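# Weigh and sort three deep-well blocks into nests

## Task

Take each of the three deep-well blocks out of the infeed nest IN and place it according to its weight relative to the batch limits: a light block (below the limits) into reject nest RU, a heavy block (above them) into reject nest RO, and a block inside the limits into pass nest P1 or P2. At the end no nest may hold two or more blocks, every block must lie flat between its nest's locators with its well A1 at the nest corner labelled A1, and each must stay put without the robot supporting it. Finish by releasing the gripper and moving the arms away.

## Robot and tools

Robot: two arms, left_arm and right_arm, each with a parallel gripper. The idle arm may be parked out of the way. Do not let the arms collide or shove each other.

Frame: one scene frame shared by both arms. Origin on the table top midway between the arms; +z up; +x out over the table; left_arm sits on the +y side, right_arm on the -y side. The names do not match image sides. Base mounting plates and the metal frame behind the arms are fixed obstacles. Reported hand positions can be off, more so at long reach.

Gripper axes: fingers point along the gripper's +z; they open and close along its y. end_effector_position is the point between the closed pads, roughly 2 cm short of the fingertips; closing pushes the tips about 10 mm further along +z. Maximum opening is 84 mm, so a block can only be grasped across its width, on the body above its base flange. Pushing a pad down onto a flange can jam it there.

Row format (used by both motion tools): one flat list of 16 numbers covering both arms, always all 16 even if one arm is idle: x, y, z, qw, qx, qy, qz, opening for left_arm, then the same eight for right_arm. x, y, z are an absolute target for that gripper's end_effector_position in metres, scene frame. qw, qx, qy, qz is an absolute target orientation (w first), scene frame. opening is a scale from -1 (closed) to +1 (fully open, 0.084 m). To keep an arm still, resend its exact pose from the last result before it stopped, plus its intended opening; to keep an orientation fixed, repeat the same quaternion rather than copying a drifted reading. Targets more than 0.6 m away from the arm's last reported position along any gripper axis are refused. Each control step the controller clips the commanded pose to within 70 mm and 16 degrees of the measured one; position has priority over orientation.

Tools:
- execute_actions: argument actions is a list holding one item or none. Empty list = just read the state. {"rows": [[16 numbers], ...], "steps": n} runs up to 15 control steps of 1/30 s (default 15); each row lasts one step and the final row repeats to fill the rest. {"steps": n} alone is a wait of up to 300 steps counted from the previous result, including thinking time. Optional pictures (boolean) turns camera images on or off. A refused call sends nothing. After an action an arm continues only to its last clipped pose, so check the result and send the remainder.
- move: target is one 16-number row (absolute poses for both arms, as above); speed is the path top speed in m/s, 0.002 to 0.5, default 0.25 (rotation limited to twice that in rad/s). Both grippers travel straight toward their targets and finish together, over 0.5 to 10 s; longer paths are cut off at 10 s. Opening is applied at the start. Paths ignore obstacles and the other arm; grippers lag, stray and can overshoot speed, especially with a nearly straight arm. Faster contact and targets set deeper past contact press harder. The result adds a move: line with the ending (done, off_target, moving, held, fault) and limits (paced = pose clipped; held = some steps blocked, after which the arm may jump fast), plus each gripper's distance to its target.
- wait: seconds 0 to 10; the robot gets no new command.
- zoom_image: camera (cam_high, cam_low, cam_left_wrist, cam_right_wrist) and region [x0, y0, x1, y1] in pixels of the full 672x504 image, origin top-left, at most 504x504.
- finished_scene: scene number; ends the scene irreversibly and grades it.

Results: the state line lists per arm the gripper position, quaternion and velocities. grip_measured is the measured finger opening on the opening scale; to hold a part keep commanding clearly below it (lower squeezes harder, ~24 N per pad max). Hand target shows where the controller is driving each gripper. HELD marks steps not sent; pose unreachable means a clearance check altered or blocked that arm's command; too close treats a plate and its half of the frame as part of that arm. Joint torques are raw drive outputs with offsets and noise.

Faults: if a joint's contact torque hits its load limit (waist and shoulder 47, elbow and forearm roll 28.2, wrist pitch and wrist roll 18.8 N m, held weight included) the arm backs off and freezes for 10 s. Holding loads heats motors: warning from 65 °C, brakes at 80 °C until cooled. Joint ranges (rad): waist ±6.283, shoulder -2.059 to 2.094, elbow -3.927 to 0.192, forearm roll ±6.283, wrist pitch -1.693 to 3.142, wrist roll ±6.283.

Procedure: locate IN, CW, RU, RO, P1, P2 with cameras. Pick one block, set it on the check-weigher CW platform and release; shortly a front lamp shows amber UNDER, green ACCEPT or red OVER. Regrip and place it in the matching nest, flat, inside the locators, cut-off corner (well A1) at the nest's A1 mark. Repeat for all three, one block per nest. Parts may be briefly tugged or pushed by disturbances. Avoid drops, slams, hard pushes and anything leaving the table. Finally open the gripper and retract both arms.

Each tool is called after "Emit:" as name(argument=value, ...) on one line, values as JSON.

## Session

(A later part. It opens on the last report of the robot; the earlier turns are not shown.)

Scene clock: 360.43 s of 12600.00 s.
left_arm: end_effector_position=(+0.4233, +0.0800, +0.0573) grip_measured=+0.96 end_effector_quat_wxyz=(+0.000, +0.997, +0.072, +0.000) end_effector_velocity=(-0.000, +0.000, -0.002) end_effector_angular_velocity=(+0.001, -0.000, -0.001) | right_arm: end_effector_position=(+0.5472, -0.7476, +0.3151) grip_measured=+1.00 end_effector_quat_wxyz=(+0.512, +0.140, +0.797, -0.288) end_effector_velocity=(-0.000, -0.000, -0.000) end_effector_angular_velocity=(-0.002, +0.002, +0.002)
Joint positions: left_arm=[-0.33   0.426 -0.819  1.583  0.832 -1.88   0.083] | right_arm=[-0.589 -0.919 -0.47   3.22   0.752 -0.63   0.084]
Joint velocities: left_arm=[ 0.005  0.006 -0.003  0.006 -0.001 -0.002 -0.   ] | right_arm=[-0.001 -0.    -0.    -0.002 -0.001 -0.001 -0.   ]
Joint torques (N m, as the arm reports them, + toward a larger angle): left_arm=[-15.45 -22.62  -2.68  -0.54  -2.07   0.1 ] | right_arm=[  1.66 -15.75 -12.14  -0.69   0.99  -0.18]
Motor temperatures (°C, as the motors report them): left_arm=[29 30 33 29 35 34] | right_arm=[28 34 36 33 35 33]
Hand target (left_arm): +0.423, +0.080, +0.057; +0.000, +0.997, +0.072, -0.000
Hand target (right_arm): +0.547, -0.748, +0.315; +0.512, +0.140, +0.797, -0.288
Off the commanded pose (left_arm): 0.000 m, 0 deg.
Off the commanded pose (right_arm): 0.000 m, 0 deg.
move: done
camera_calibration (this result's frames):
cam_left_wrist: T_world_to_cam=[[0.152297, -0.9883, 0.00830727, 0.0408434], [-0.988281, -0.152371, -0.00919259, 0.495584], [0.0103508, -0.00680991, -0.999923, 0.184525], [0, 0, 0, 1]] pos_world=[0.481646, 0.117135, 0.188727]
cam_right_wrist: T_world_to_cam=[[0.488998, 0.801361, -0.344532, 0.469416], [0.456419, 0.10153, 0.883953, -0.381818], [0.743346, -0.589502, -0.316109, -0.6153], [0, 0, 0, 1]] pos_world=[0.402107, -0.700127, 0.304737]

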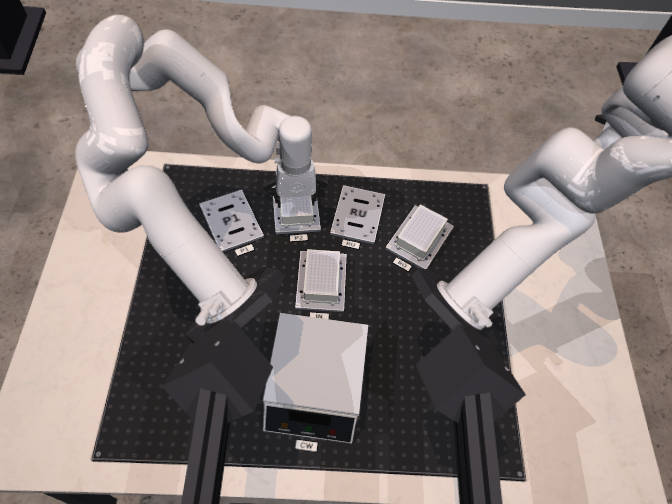

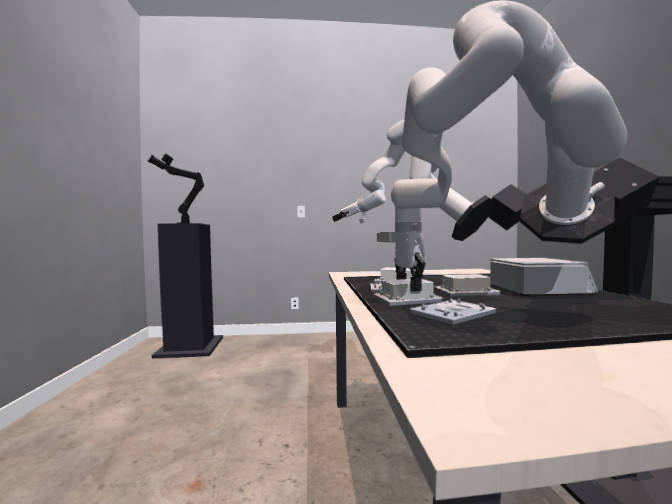

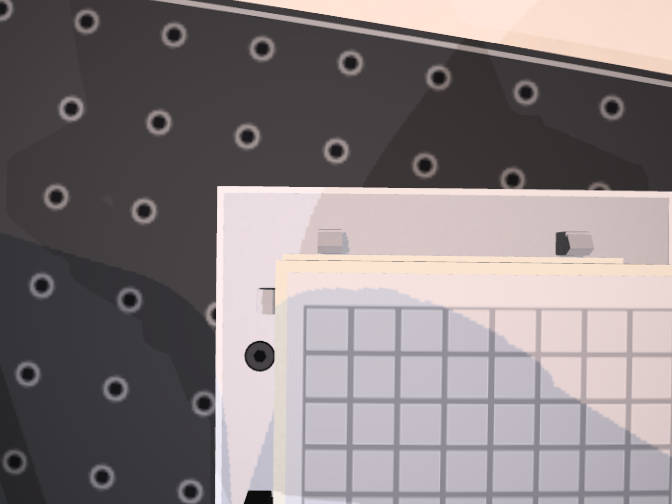

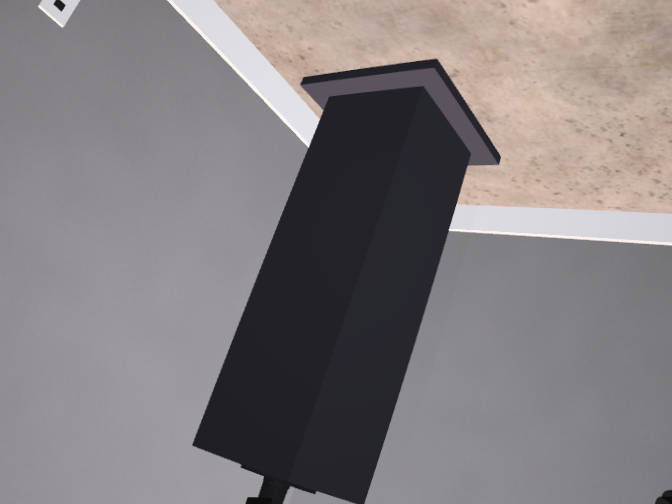

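Slight rub on the front locator; back off a bit, lower 1 mm, release.

Emit:
move(target=[0.4228,0.0799,0.0558,0,0.9974,0.0715,0,-0.5,0.5472,-0.7476,0.3151,0.512,0.140,0.797,-0.288,1], speed=0.005)

Emit:
move(target=[0.4228,0.0799,0.0558,0,0.9974,0.0715,0,1,0.5472,-0.7476,0.3151,0.512,0.140,0.797,-0.288,1])

Emit:
move(target=[0.4228,0.0799,0.12,0,0.9974,0.0715,0,1,0.5472,-0.7476,0.3151,0.512,0.140,0.797,-0.288,1], speed=0.06)

Emit:
move(target=[0.199,0.0002,0.11,0,1,-0.008,0,1,0.5472,-0.7476,0.3151,0.512,0.140,0.797,-0.288,1], speed=0.2)

Emit:
move(target=[0.199,0.0002,0.084,0,1,-0.008,0,1,0.5472,-0.7476,0.3151,0.512,0.140,0.797,-0.288,1], speed=0.04)

Scene clock: 383.90 s of 12600.00 s.
left_arm: end_effector_position=(+0.4232, +0.0798, +0.0563) grip_measured=+0.96 end_effector_quat_wxyz=(+0.000, +0.997, +0.072, +0.000) end_effector_velocity=(-0.000, -0.001, -0.001) end_effector_angular_velocity=(-0.001, -0.001, +0.000) | right_arm: end_effector_position=(+0.5472, -0.7476, +0.3151) grip_measured=+1.00 end_effector_quat_wxyz=(+0.512, +0.140, +0.797, -0.288) end_effector_velocity=(-0.000, -0.000, -0.000) end_effector_angular_velocity=(+0.000, +0.001, +0.000)
Joint positions: left_arm=[-0.329  0.429 -0.82   1.587  0.831 -1.883  0.083] | right_arm=[-0.589 -0.919 -0.47   3.22   0.752 -0.63   0.084]
Joint velocities: left_arm=[ 0.     0.002 -0.001  0.002 -0.001 -0.002  0.   ] | right_arm=[-0.001 -0.    -0.    -0.001 -0.002  0.001 -0.   ]
Joint torques (N m, as the arm reports them, + toward a larger angle): left_arm=[-13.01 -16.83  -2.23  -0.48  -2.23   0.13] | right_arm=[  1.15 -15.   -12.36  -0.85   0.68  -0.25]
Motor temperatures (°C, as the motors report them): left_arm=[29 30 33 29 35 34] | right_arm=[28 34 36 33 35 33]
Hand target (left_arm): +0.423, +0.080, +0.056; +0.000, +0.997, +0.072, -0.000
Hand target (right_arm): +0.547, -0.748, +0.315; +0.512, +0.140, +0.797, -0.288
Off the commanded pose (left_arm): 0.001 m, 0 deg.
Off the commanded pose (right_arm): 0.000 m, 0 deg.
After step 90, 19.77 s passed at rest.
move: done
camera_calibration (this result's frames):
cam_left_wrist: T_world_to_cam=[[0.152177, -0.988315, 0.00867999, 0.0407229], [-0.988291, -0.15226, -0.00992745, 0.495424], [0.0111331, -0.00706762, -0.999913, 0.183283], [0, 0, 0, 1]] pos_world=[0.481385, 0.116976, 0.187832]
cam_right_wrist: T_world_to_cam=[[0.488998, 0.801361, -0.344532, 0.469416], [0.456419, 0.10153, 0.883953, -0.381818], [0.743345, -0.589502, -0.316109, -0.6153], [0, 0, 0, 1]] pos_world=[0.402107, -0.700127, 0.304737]

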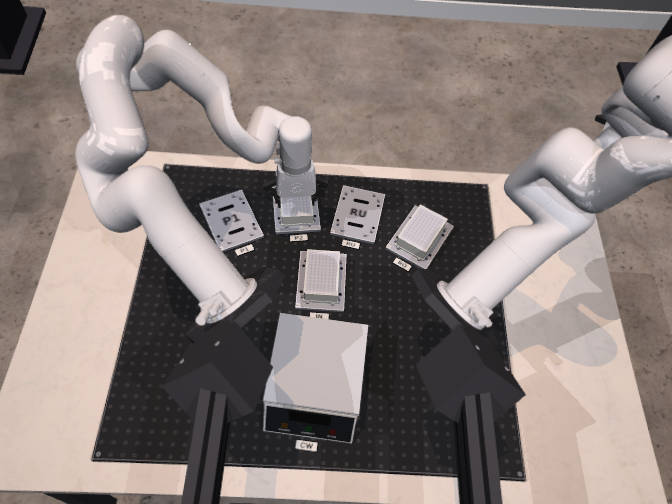

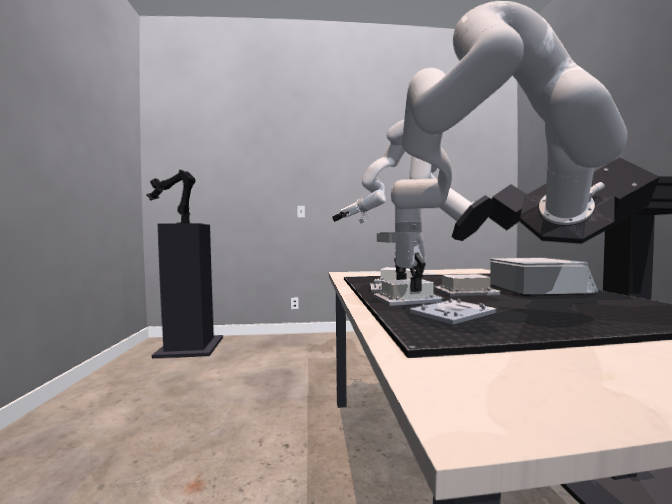

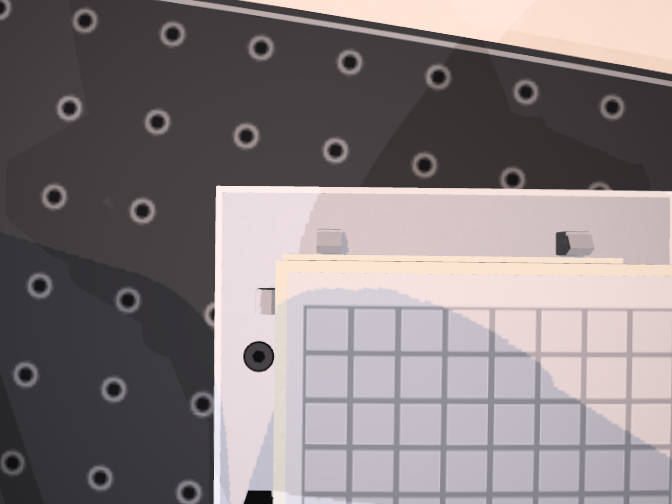

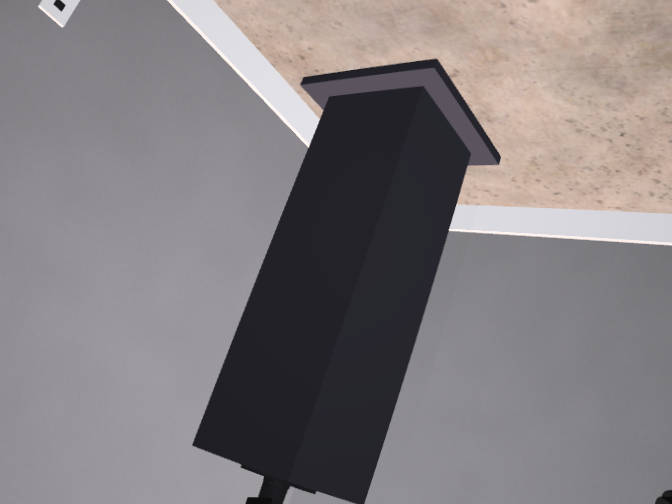

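Scene clock: 384.60 s of 12600.00 s.
left_arm: end_effector_position=(+0.4224, +0.0800, +0.0556) grip_measured=+1.00 end_effector_quat_wxyz=(-0.000, +0.997, +0.071, -0.000) end_effector_velocity=(+0.003, -0.000, +0.002) end_effector_angular_velocity=(-0.001, -0.006, +0.002) | right_arm: end_effector_position=(+0.5472, -0.7476, +0.3151) grip_measured=+1.00 end_effector_quat_wxyz=(+0.512, +0.140, +0.797, -0.288) end_effector_velocity=(-0.000, -0.000, -0.000) end_effector_angular_velocity=(-0.001, +0.000, -0.001)
Joint positions: left_arm=[-0.327  0.43  -0.82   1.588  0.831 -1.883  0.084] | right_arm=[-0.589 -0.919 -0.47   3.22   0.752 -0.63   0.084]
Joint velocities: left_arm=[-0.003 -0.003 -0.002  0.     0.002 -0.001  0.   ] | right_arm=[-0.     0.     0.     0.001  0.001 -0.     0.   ]
Joint torques (N m, as the arm reports them, + toward a larger angle): left_arm=[-15.39 -22.85  -3.59  -0.51  -2.1   -0.05] | right_arm=[  2.15 -15.2  -11.92  -0.53   0.93  -0.22]
Motor temperatures (°C, as the motors report them): left_arm=[29 30 33 29 35 34] | right_arm=[28 34 36 33 35 33]
Hand target (left_arm): +0.423, +0.080, +0.056; +0.000, +0.997, +0.072, -0.000
Hand target (right_arm): +0.547, -0.748, +0.315; +0.512, +0.140, +0.797, -0.288
Off the commanded pose (left_arm): 0.000 m, 0 deg.
Off the commanded pose (right_arm): 0.000 m, 0 deg.
move: done
camera_calibration (this result's frames):
cam_left_wrist: T_world_to_cam=[[0.151873, -0.988369, 0.00783288, 0.0411989], [-0.988355, -0.151937, -0.00837552, 0.494625], [0.00946821, -0.00646965, -0.999934, 0.183167], [0, 0, 0, 1]] pos_world=[0.480874, 0.117057, 0.186975]
cam_right_wrist: T_world_to_cam=[[0.488998, 0.801361, -0.344532, 0.469416], [0.456419, 0.10153, 0.883953, -0.381818], [0.743345, -0.589502, -0.316109, -0.6153], [0, 0, 0, 1]] pos_world=[0.402107, -0.700127, 0.304737]

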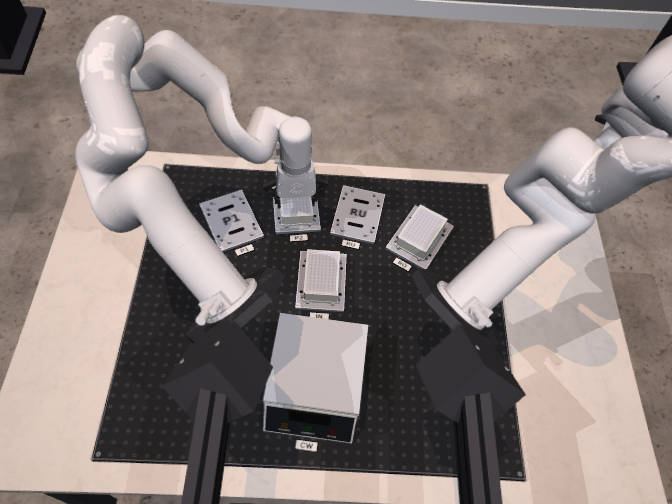

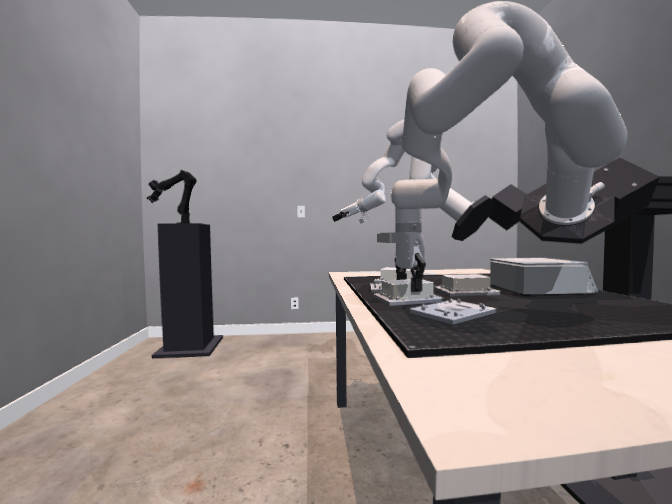

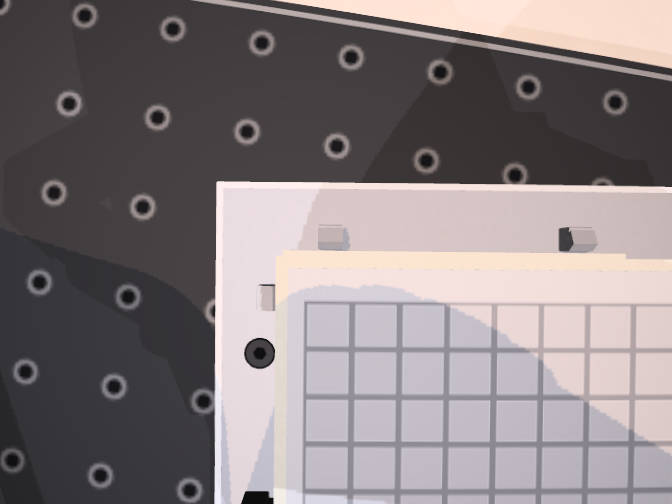

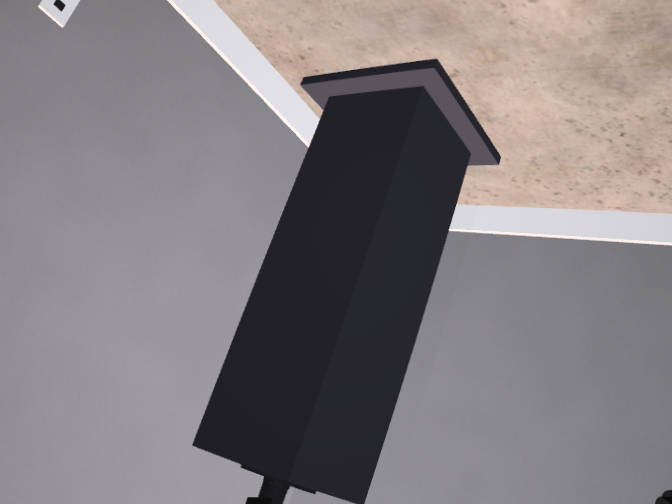

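Scene clock: 386.13 s of 12600.00 s.
left_arm: end_effector_position=(+0.4227, +0.0801, +0.1197) grip_measured=+1.00 end_effector_quat_wxyz=(-0.000, +0.997, +0.072, +0.000) end_effector_velocity=(+0.000, -0.000, +0.002) end_effector_angular_velocity=(-0.000, +0.000, +0.000) | right_arm: end_effector_position=(+0.5472, -0.7476, +0.3151) grip_measured=+1.00 end_effector_quat_wxyz=(+0.512, +0.140, +0.797, -0.288) end_effector_velocity=(+0.000, +0.000, -0.000) end_effector_angular_velocity=(-0.000, +0.000, +0.001)
Joint positions: left_arm=[-0.463  0.275 -0.732  1.411  0.892 -1.801  0.084] | right_arm=[-0.589 -0.919 -0.47   3.22   0.752 -0.63   0.084]
Joint velocities: left_arm=[-0.005 -0.005  0.002 -0.006  0.002  0.003  0.   ] | right_arm=[ 0.    -0.     0.    -0.001 -0.    -0.     0.   ]
Joint torques (N m, as the arm reports them, + toward a larger angle): left_arm=[-15.15 -21.09  -6.19  -0.36  -2.07  -0.04] | right_arm=[  1.56 -14.86 -12.06  -0.82   0.85  -0.33]
Motor temperatures (°C, as the motors report them): left_arm=[29 30 33 29 35 34] | right_arm=[28 34 36 33 35 33]
Hand target (left_arm): +0.423, +0.080, +0.120; -0.000, +0.997, +0.072, +0.000
Hand target (right_arm): +0.547, -0.748, +0.315; +0.512, +0.140, +0.797, -0.288
Off the commanded pose (left_arm): 0.000 m, 0 deg.
Off the commanded pose (right_arm): 0.000 m, 0 deg.
move: done
camera_calibration (this result's frames):
cam_left_wrist: T_world_to_cam=[[0.15216, -0.988326, 0.00772203, 0.0406645], [-0.988302, -0.152228, -0.00921386, 0.495582], [0.0102818, -0.00622972, -0.999928, 0.246897], [0, 0, 0, 1]] pos_world=[0.481059, 0.11717, 0.251131]
cam_right_wrist: T_world_to_cam=[[0.488998, 0.801361, -0.344532, 0.469416], [0.456419, 0.10153, 0.883953, -0.381818], [0.743345, -0.589502, -0.316109, -0.6153], [0, 0, 0, 1]] pos_world=[0.402107, -0.700127, 0.304737]

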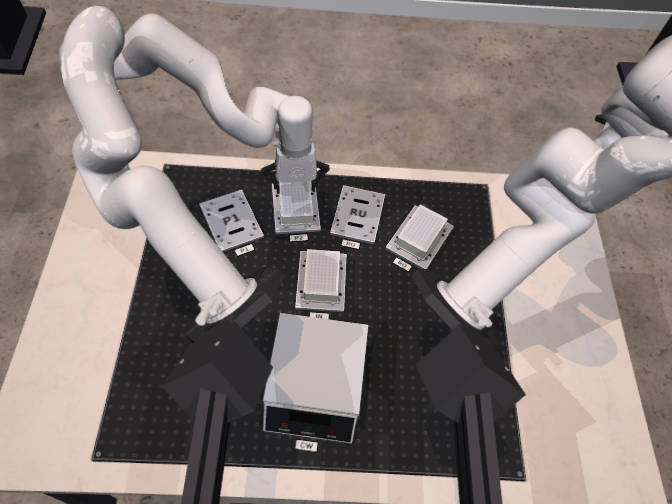

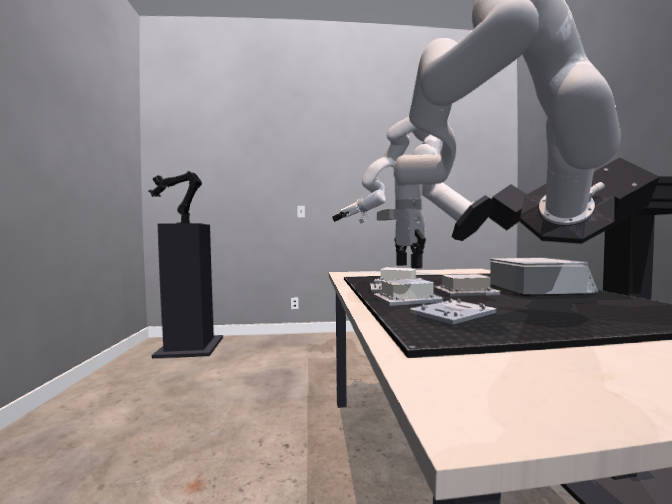

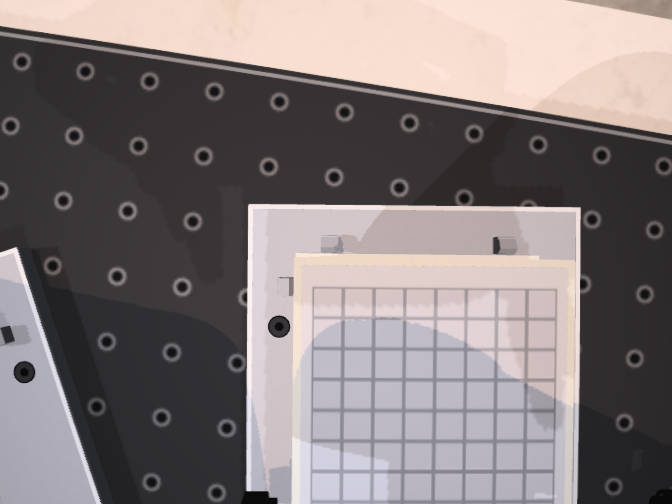

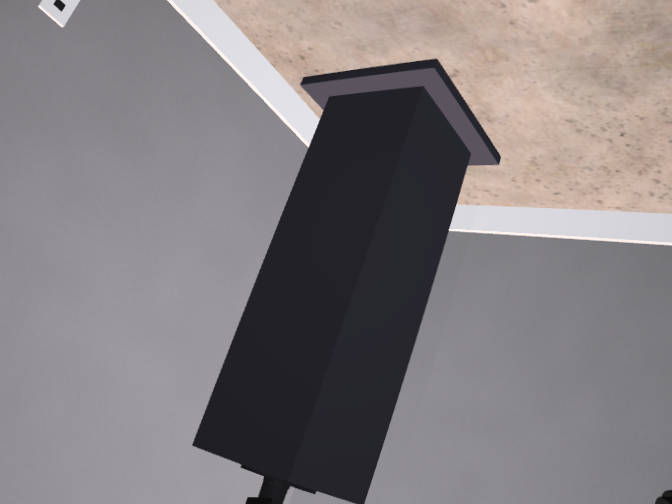

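Scene clock: 387.97 s of 12600.00 s.
left_arm: end_effector_position=(+0.1994, +0.0010, +0.1098) grip_measured=+1.00 end_effector_quat_wxyz=(+0.000, +1.000, -0.008, +0.000) end_effector_velocity=(-0.002, -0.002, -0.000) end_effector_angular_velocity=(+0.000, -0.002, -0.003) | right_arm: end_effector_position=(+0.5472, -0.7476, +0.3151) grip_measured=+1.00 end_effector_quat_wxyz=(+0.512, +0.140, +0.797, -0.288) end_effector_velocity=(+0.000, +0.000, -0.000) end_effector_angular_velocity=(+0.000, +0.000, +0.001)
Joint positions: left_arm=[-0.807  0.714 -0.616  1.519  0.894 -2.356  0.084] | right_arm=[-0.589 -0.919 -0.47   3.22   0.752 -0.63   0.084]
Joint velocities: left_arm=[-0.008  0.01  -0.004 -0.002  0.001 -0.005 -0.   ] | right_arm=[ 0.    -0.     0.    -0.001 -0.     0.     0.   ]
Joint torques (N m, as the arm reports them, + toward a larger angle): left_arm=[-14.4  -19.25  -4.64  -0.51  -2.01  -0.01] | right_arm=[  1.78 -15.22 -12.1   -0.58   0.64  -0.33]
Motor temperatures (°C, as the motors report them): left_arm=[29 30 33 29 35 34] | right_arm=[28 34 36 33 35 33]
Hand target (left_arm): +0.199, +0.001, +0.110; +0.000, +1.000, -0.008, +0.000
Hand target (right_arm): +0.547, -0.748, +0.315; +0.512, +0.140, +0.797, -0.288
Off the commanded pose (left_arm): 0.001 m, 0 deg.
Off the commanded pose (right_arm): 0.000 m, 0 deg.
move: done
camera_calibration (this result's frames):
cam_left_wrist: T_world_to_cam=[[-0.00580754, -0.999941, 0.00914639, 0.0279476], [-0.999939, 0.00572153, -0.00940189, 0.264908], [0.009349, -0.00920044, -0.999914, 0.239066], [0, 0, 0, 1]] pos_world=[0.262819, 0.0286298, 0.24128]
cam_right_wrist: T_world_to_cam=[[0.488998, 0.801361, -0.344532, 0.469416], [0.456419, 0.10153, 0.883953, -0.381819], [0.743345, -0.589502, -0.316109, -0.615301], [0, 0, 0, 1]] pos_world=[0.402107, -0.700127, 0.304737]

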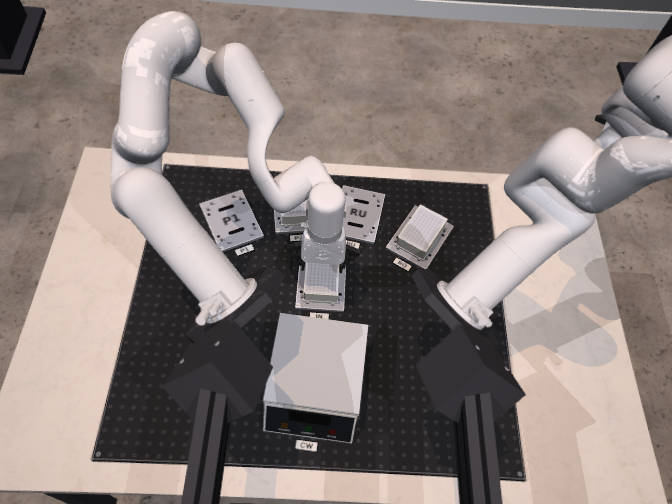

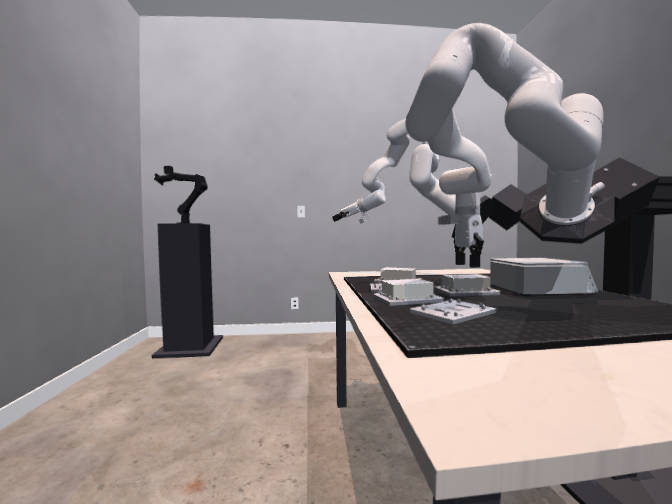

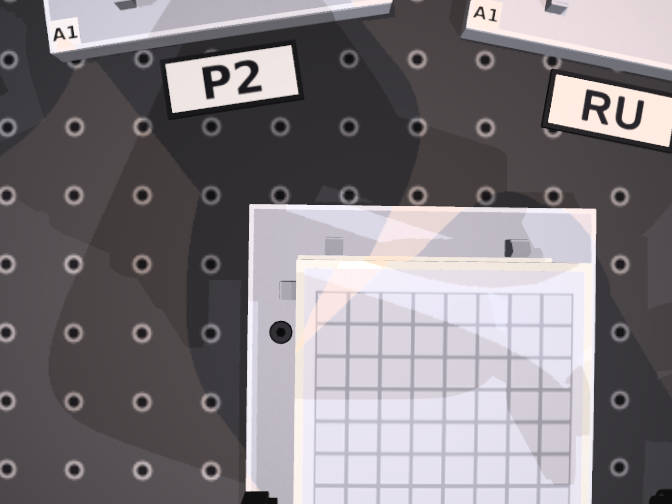

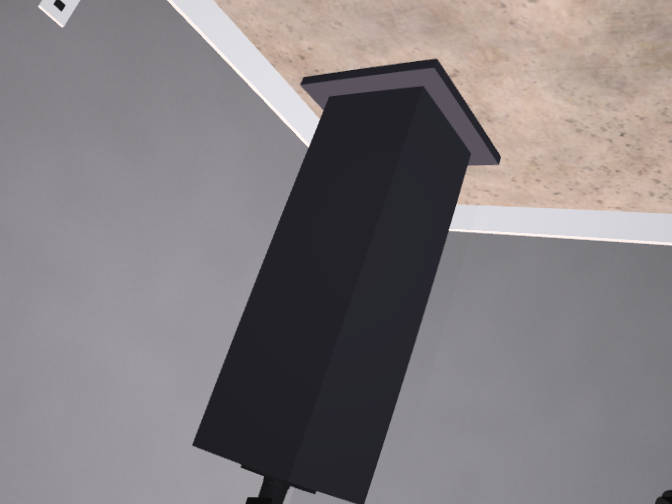

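Scene clock: 389.00 s of 12600.00 s.
left_arm: end_effector_position=(+0.1990, +0.0001, +0.0843) grip_measured=+1.00 end_effector_quat_wxyz=(+0.000, +1.000, -0.008, -0.000) end_effector_velocity=(+0.000, -0.001, -0.002) end_effector_angular_velocity=(-0.001, -0.001, +0.000) | right_arm: end_effector_position=(+0.5472, -0.7476, +0.3151) grip_measured=+1.00 end_effector_quat_wxyz=(+0.512, +0.140, +0.797, -0.288) end_effector_velocity=(-0.000, -0.001, +0.000) end_effector_angular_velocity=(-0.002, -0.001, -0.001)
Joint positions: left_arm=[-0.735  0.782 -0.654  1.612  0.902 -2.392  0.084] | right_arm=[-0.589 -0.919 -0.47   3.22   0.752 -0.63   0.084]
Joint velocities: left_arm=[ 0.005  0.007 -0.004  0.009  0.    -0.004 -0.   ] | right_arm=[-0.001  0.    -0.    -0.     0.002  0.     0.   ]
Joint torques (N m, as the arm reports them, + toward a larger angle): left_arm=[-14.69 -19.2   -2.88  -0.78  -2.07   0.09] | right_arm=[  1.95 -15.38 -11.95  -0.77   0.92  -0.22]
Motor temperatures (°C, as the motors report them): left_arm=[29 30 33 29 35 34] | right_arm=[28 34 36 33 35 33]
Hand target (left_arm): +0.199, +0.000, +0.084; +0.000, +1.000, -0.008, -0.000
Hand target (right_arm): +0.547, -0.748, +0.315; +0.512, +0.140, +0.797, -0.288
Off the commanded pose (left_arm): 0.000 m, 0 deg.
Off the commanded pose (right_arm): 0.000 m, 0 deg.
move: done
camera_calibration (this result's frames):
cam_left_wrist: T_world_to_cam=[[-0.00634975, -0.999945, 0.00837955, 0.0274492], [-0.99994, 0.00627471, -0.00895222, 0.264256], [0.00889914, -0.00843589, -0.999925, 0.21364], [0, 0, 0, 1]] pos_world=[0.262513, 0.0275918, 0.21576]
cam_right_wrist: T_world_to_cam=[[0.488998, 0.801361, -0.344532, 0.469416], [0.456419, 0.10153, 0.883953, -0.381818], [0.743346, -0.589502, -0.316109, -0.6153], [0, 0, 0, 1]] pos_world=[0.402107, -0.700127, 0.304737]

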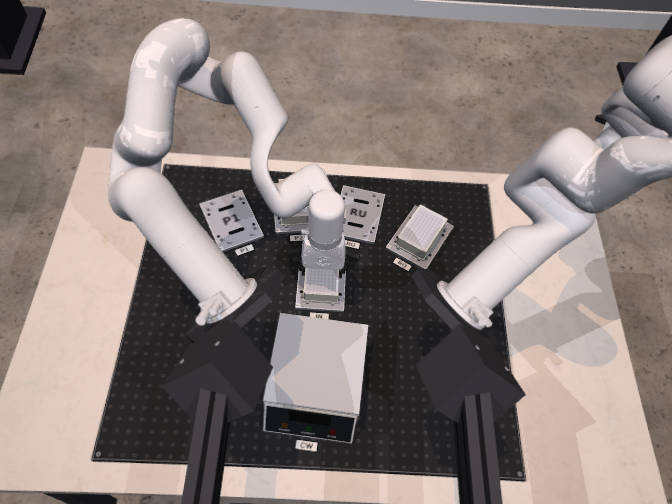

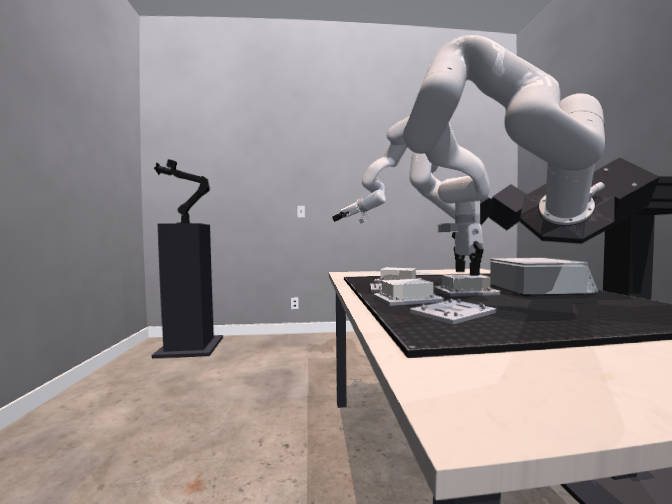

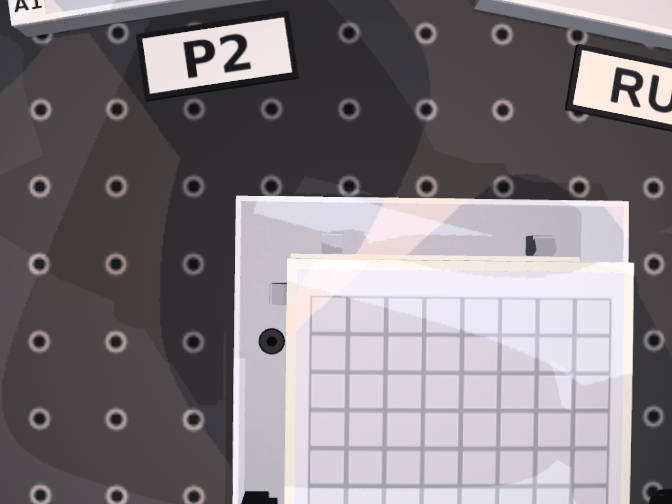

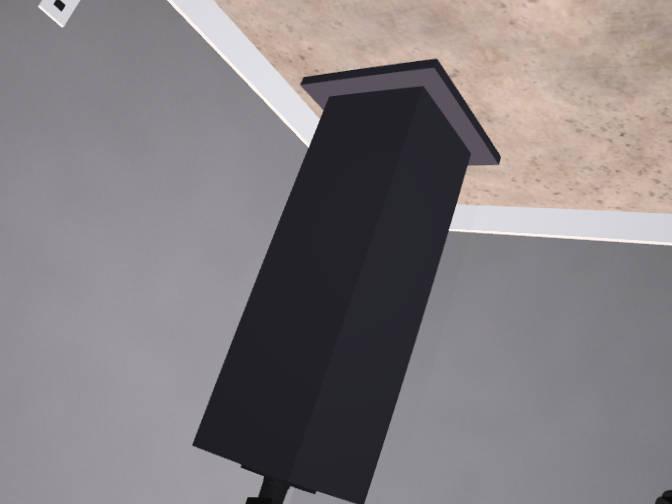

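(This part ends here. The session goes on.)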